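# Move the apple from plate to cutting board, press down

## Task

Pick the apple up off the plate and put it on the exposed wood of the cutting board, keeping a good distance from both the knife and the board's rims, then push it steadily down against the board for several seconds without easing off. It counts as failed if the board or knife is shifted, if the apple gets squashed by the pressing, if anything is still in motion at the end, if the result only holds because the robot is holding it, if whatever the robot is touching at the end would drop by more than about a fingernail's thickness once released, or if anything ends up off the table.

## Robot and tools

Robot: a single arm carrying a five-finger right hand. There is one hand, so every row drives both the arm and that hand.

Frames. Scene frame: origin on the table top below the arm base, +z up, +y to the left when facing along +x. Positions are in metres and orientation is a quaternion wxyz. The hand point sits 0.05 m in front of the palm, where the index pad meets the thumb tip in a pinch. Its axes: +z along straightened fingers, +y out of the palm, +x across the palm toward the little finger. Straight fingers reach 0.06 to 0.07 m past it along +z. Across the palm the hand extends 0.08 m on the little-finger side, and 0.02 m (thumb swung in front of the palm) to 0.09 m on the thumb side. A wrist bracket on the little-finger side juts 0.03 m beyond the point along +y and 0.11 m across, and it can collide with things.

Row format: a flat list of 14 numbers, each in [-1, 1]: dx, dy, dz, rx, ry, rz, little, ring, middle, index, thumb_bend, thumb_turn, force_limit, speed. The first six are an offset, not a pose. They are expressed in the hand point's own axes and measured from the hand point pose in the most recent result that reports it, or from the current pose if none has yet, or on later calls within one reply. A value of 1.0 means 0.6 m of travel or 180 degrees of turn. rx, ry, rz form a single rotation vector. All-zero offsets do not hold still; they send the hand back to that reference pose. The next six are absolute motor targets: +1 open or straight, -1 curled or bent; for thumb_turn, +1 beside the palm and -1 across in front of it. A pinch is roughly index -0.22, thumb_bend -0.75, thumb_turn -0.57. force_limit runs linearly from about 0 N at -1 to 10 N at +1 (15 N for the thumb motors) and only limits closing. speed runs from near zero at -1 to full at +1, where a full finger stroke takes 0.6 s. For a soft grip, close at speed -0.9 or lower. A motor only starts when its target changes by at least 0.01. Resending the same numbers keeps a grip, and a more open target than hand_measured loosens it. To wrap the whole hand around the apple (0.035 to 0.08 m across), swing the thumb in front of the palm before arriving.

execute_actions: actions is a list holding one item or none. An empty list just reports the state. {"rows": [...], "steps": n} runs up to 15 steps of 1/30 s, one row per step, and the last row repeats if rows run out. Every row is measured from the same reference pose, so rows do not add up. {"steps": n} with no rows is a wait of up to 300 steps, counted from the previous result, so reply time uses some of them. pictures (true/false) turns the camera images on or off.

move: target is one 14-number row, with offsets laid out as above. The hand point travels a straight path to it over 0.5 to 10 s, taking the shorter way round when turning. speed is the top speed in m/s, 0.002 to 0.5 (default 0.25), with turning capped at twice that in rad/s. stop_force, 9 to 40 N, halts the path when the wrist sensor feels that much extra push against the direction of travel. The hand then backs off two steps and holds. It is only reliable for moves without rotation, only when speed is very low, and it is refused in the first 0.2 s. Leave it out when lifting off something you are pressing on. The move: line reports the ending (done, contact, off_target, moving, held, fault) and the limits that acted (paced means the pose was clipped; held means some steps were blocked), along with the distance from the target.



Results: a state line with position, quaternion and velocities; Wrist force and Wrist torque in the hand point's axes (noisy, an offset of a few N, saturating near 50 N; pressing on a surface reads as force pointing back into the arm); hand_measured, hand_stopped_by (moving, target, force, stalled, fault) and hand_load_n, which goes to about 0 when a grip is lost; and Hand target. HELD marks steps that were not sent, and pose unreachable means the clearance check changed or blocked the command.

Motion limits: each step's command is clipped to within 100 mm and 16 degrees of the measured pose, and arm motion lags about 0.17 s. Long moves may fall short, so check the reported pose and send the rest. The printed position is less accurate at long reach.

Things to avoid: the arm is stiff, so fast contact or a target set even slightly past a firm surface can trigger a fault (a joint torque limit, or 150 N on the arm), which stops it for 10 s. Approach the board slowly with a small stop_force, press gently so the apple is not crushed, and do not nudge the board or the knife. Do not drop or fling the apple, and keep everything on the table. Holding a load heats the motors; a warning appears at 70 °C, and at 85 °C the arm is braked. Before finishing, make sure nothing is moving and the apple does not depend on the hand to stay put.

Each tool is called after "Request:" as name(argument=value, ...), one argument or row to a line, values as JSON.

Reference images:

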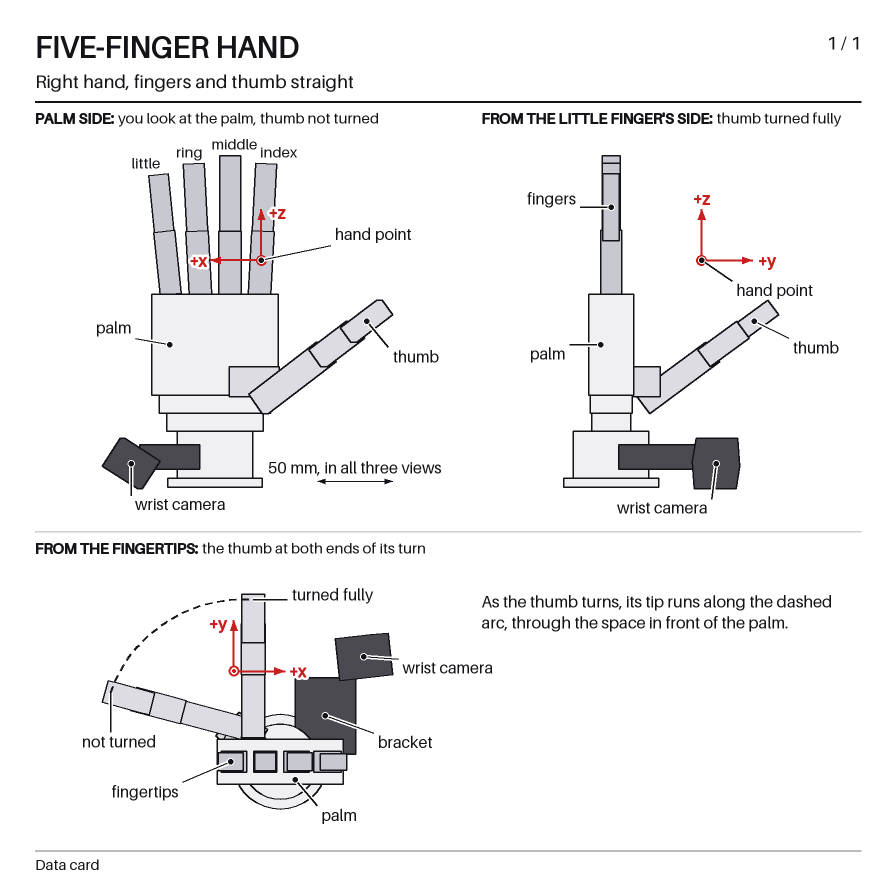

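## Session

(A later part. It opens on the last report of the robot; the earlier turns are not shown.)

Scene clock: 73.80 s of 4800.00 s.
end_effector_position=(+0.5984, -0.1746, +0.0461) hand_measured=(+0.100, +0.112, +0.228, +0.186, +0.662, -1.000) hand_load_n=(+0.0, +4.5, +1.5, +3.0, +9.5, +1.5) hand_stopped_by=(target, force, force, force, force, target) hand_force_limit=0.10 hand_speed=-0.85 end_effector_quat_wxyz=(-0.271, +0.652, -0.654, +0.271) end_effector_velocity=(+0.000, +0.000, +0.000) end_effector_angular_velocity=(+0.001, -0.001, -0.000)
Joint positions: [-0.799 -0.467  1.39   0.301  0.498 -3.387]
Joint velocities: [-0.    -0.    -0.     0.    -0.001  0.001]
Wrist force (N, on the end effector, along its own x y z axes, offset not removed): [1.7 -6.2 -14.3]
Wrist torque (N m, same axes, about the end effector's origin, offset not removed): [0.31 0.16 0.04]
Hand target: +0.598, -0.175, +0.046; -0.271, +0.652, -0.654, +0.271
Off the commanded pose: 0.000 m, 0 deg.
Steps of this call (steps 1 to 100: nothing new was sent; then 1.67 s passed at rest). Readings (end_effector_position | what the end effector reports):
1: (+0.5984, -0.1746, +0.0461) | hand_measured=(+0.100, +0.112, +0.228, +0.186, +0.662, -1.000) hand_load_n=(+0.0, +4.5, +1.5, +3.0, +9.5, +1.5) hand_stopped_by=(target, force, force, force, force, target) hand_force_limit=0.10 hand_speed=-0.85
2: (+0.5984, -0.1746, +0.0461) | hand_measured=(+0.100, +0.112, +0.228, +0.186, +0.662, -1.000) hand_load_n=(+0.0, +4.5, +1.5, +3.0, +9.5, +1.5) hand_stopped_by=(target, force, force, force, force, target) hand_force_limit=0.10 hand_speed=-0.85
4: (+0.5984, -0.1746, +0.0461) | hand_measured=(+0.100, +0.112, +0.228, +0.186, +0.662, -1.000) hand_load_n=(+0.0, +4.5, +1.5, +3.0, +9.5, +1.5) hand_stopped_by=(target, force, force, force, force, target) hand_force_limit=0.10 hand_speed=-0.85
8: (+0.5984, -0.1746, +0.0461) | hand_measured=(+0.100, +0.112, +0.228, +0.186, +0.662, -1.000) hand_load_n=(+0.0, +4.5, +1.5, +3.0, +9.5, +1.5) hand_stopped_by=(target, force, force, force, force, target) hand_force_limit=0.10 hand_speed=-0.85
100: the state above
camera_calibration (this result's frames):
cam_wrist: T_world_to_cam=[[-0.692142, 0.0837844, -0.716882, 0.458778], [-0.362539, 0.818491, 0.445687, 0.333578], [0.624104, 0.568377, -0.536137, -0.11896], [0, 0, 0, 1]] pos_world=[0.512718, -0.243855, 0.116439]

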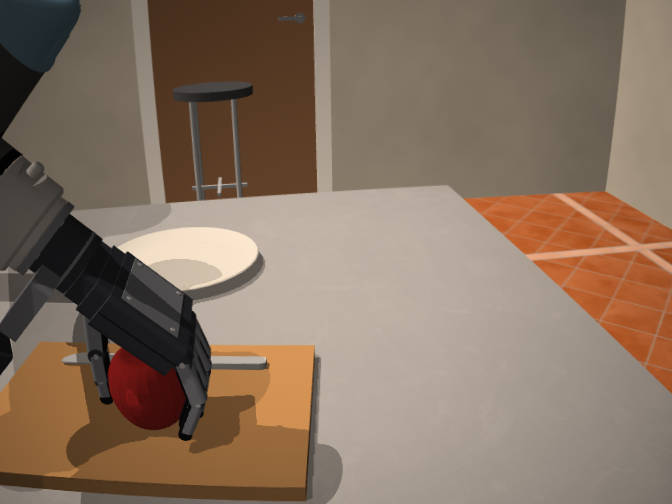

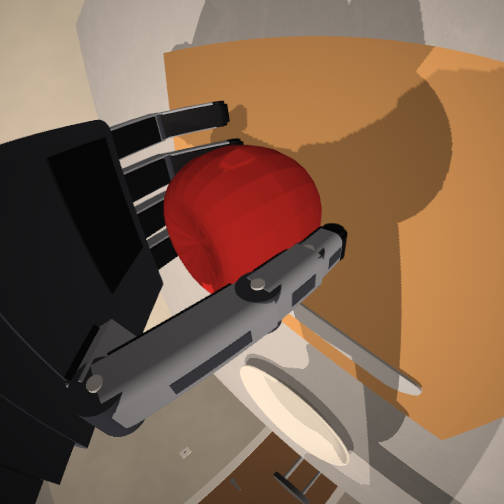

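Request:
move(
  target=[0,-0.0004,-0.0004,0,0,0,0.6,0.6,0.6,0.6,1,-1,0.1,-0.7],
)

Request:
move(
  target=[0,-0.08,-0.09,0,0,0,0.6,0.6,0.6,0.6,1,-1,0.1,-0.7],
  speed=0.1,
)

Request:
wait(
  seconds=1,
)

Scene clock: 79.33 s of 4800.00 s.
end_effector_position=(+0.5984, -0.1746, +0.0465) hand_measured=(+0.600, +0.600, +0.600, +0.600, +1.000, -1.000) hand_load_n=(+0.0, +0.0, +0.0, +0.0, +0.0, +0.0) hand_stopped_by=(target, target, target, target, target, target) hand_force_limit=0.10 hand_speed=-0.70 end_effector_quat_wxyz=(-0.271, +0.652, -0.654, +0.271) end_effector_velocity=(+0.001, -0.000, +0.000) end_effector_angular_velocity=(-0.001, -0.001, +0.001)
Joint positions: [-0.8   -0.467  1.389  0.302  0.498 -3.388]
Joint velocities: [ 0.     0.    -0.001 -0.001 -0.     0.001]
Wrist force (N, on the end effector, along its own x y z axes, offset not removed): [0.7 0.5 -1.3]
Wrist torque (N m, same axes, about the end effector's origin, offset not removed): [0.26 -0.03 0.18]
Hand target: +0.598, -0.175, +0.046; -0.271, +0.652, -0.654, +0.271
Off the commanded pose: 0.000 m, 0 deg.
After step 100, 0.83 s passed at rest.
move: done
camera_calibration (this result's frames):
cam_wrist: T_world_to_cam=[[-0.692142, 0.0837843, -0.716882, 0.45902], [-0.362539, 0.818491, 0.445688, 0.333427], [0.624103, 0.568377, -0.536137, -0.118777], [0, 0, 0, 1]] pos_world=[0.512717, -0.243855, 0.116778]

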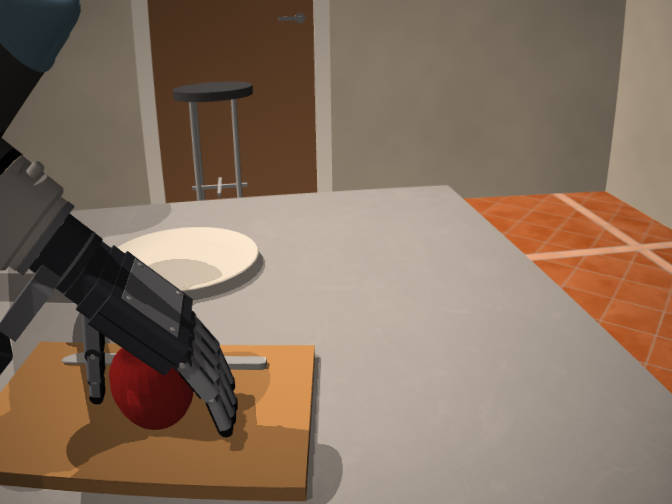

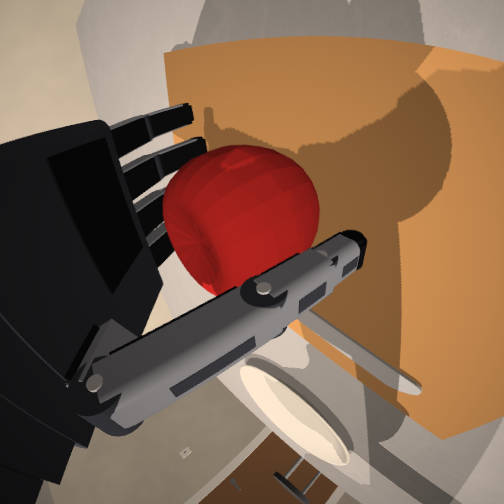

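Scene clock: 80.53 s of 4800.00 s.
end_effector_position=(+0.5940, -0.1746, +0.1184) hand_measured=(+0.600, +0.600, +0.600, +0.600, +1.000, -1.000) hand_load_n=(+0.0, +0.0, +0.0, +0.0, +0.0, +0.0) hand_stopped_by=(target, target, target, target, target, target) hand_force_limit=0.10 hand_speed=-0.70 end_effector_quat_wxyz=(-0.271, +0.652, -0.654, +0.271) end_effector_velocity=(-0.000, -0.000, +0.002) end_effector_angular_velocity=(+0.000, +0.002, +0.001)
Joint positions: [-0.876 -0.493  1.309  0.546  0.477 -3.544]
Joint velocities: [-0.002  0.002 -0.006  0.012 -0.    -0.009]
Wrist force (N, on the end effector, along its own x y z axes, offset not removed): [1.9 1.0 -0.5]
Wrist torque (N m, same axes, about the end effector's origin, offset not removed): [0.16 -0.29 0.26]
Hand target: +0.594, -0.175, +0.119; -0.271, +0.652, -0.654, +0.271
Off the commanded pose: 0.000 m, 0 deg.
move: done
camera_calibration (this result's frames):
cam_wrist: T_world_to_cam=[[-0.692085, 0.0836729, -0.71695, 0.507456], [-0.362702, 0.818445, 0.445641, 0.29989], [0.624072, 0.568461, -0.536085, -0.0774235], [0, 0, 0, 1]] pos_world=[0.508291, -0.243891, 0.188672]

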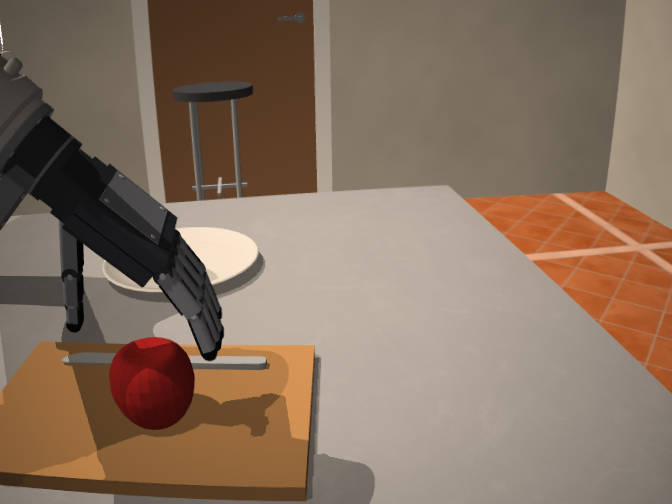

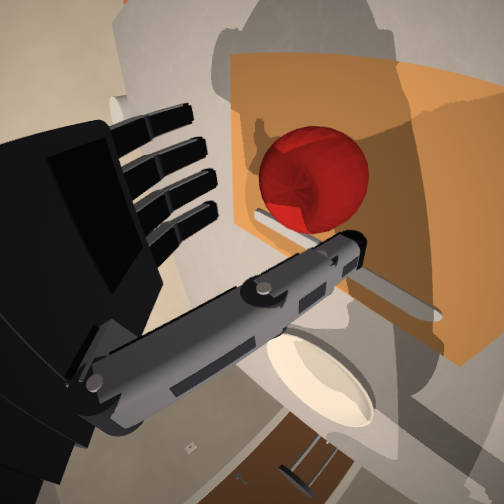

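Scene clock: 81.53 s of 4800.00 s.
end_effector_position=(+0.5939, -0.1746, +0.1186) hand_measured=(+0.600, +0.600, +0.600, +0.600, +1.000, -1.000) hand_load_n=(+0.0, +0.0, +0.0, +0.0, +0.0, +0.0) hand_stopped_by=(target, target, target, target, target, target) hand_force_limit=0.10 hand_speed=-0.70 end_effector_quat_wxyz=(-0.271, +0.652, -0.654, +0.271) end_effector_velocity=(-0.000, +0.000, -0.000) end_effector_angular_velocity=(+0.000, +0.001, -0.001)
Joint positions: [-0.876 -0.493  1.309  0.547  0.477 -3.545]
Joint velocities: [0.    0.    0.    0.    0.001 0.001]
Wrist force (N, on the end effector, along its own x y z axes, offset not removed): [0.5 1.8 0.7]
Wrist torque (N m, same axes, about the end effector's origin, offset not removed): [0.29 -0.07 0.18]
Hand target: +0.594, -0.175, +0.119; -0.271, +0.652, -0.654, +0.271
Off the commanded pose: 0.000 m, 0 deg.
Steps of this call (steps 1 to 30: nothing new was sent). Readings (end_effector_position | what the end effector reports):
1: (+0.5940, -0.1746, +0.1184) | hand_measured=(+0.600, +0.600, +0.600, +0.600, +1.000, -1.000) hand_load_n=(+0.0, +0.0, +0.0, +0.0, +0.0, +0.0) hand_stopped_by=(target, target, target, target, target, target) hand_force_limit=0.10 hand_speed=-0.70
2: (+0.5940, -0.1746, +0.1185) | hand_measured=(+0.600, +0.600, +0.600, +0.600, +1.000, -1.000) hand_load_n=(+0.0, +0.0, +0.0, +0.0, +0.0, +0.0) hand_stopped_by=(target, target, target, target, target, target) hand_force_limit=0.10 hand_speed=-0.70
4: (+0.5939, -0.1746, +0.1185) | hand_measured=(+0.600, +0.600, +0.600, +0.600, +1.000, -1.000) hand_load_n=(+0.0, +0.0, +0.0, +0.0, +0.0, +0.0) hand_stopped_by=(target, target, target, target, target, target) hand_force_limit=0.10 hand_speed=-0.70
8: (+0.5939, -0.1746, +0.1185) | hand_measured=(+0.600, +0.600, +0.600, +0.600, +1.000, -1.000) hand_load_n=(+0.0, +0.0, +0.0, +0.0, +0.0, +0.0) hand_stopped_by=(target, target, target, target, target, target) hand_force_limit=0.10 hand_speed=-0.70
30: the state above
camera_calibration (this result's frames):
cam_wrist: T_world_to_cam=[[-0.69226, 0.083811, -0.716765, 0.507658], [-0.362581, 0.81837, 0.445876, 0.299708], [0.623948, 0.568547, -0.536137, -0.0771698], [0, 0, 0, 1]] pos_world=[0.508249, -0.243944, 0.188865]

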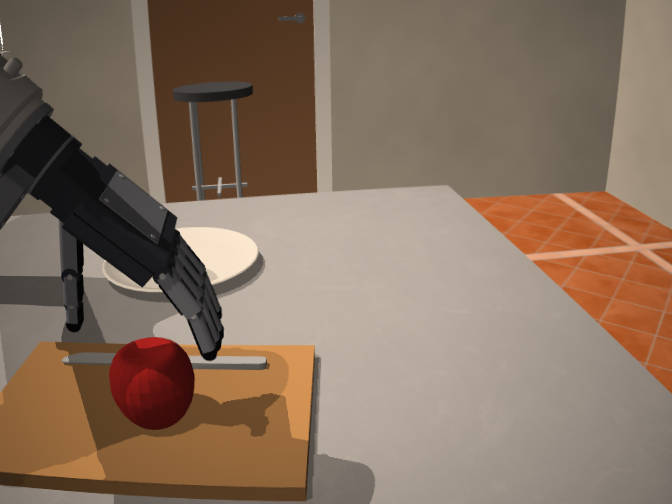

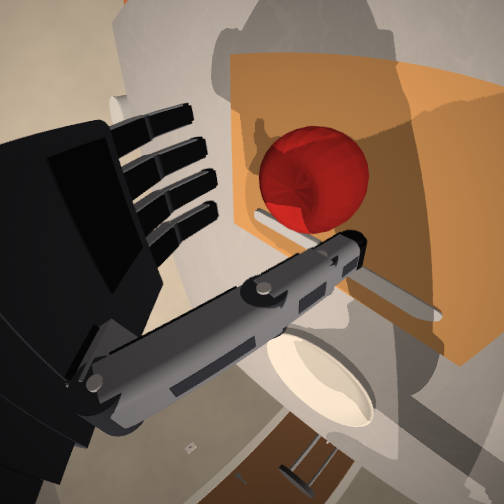

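Request:
finished_scene(
  scene=1,
)

The scene is finished: the task was done.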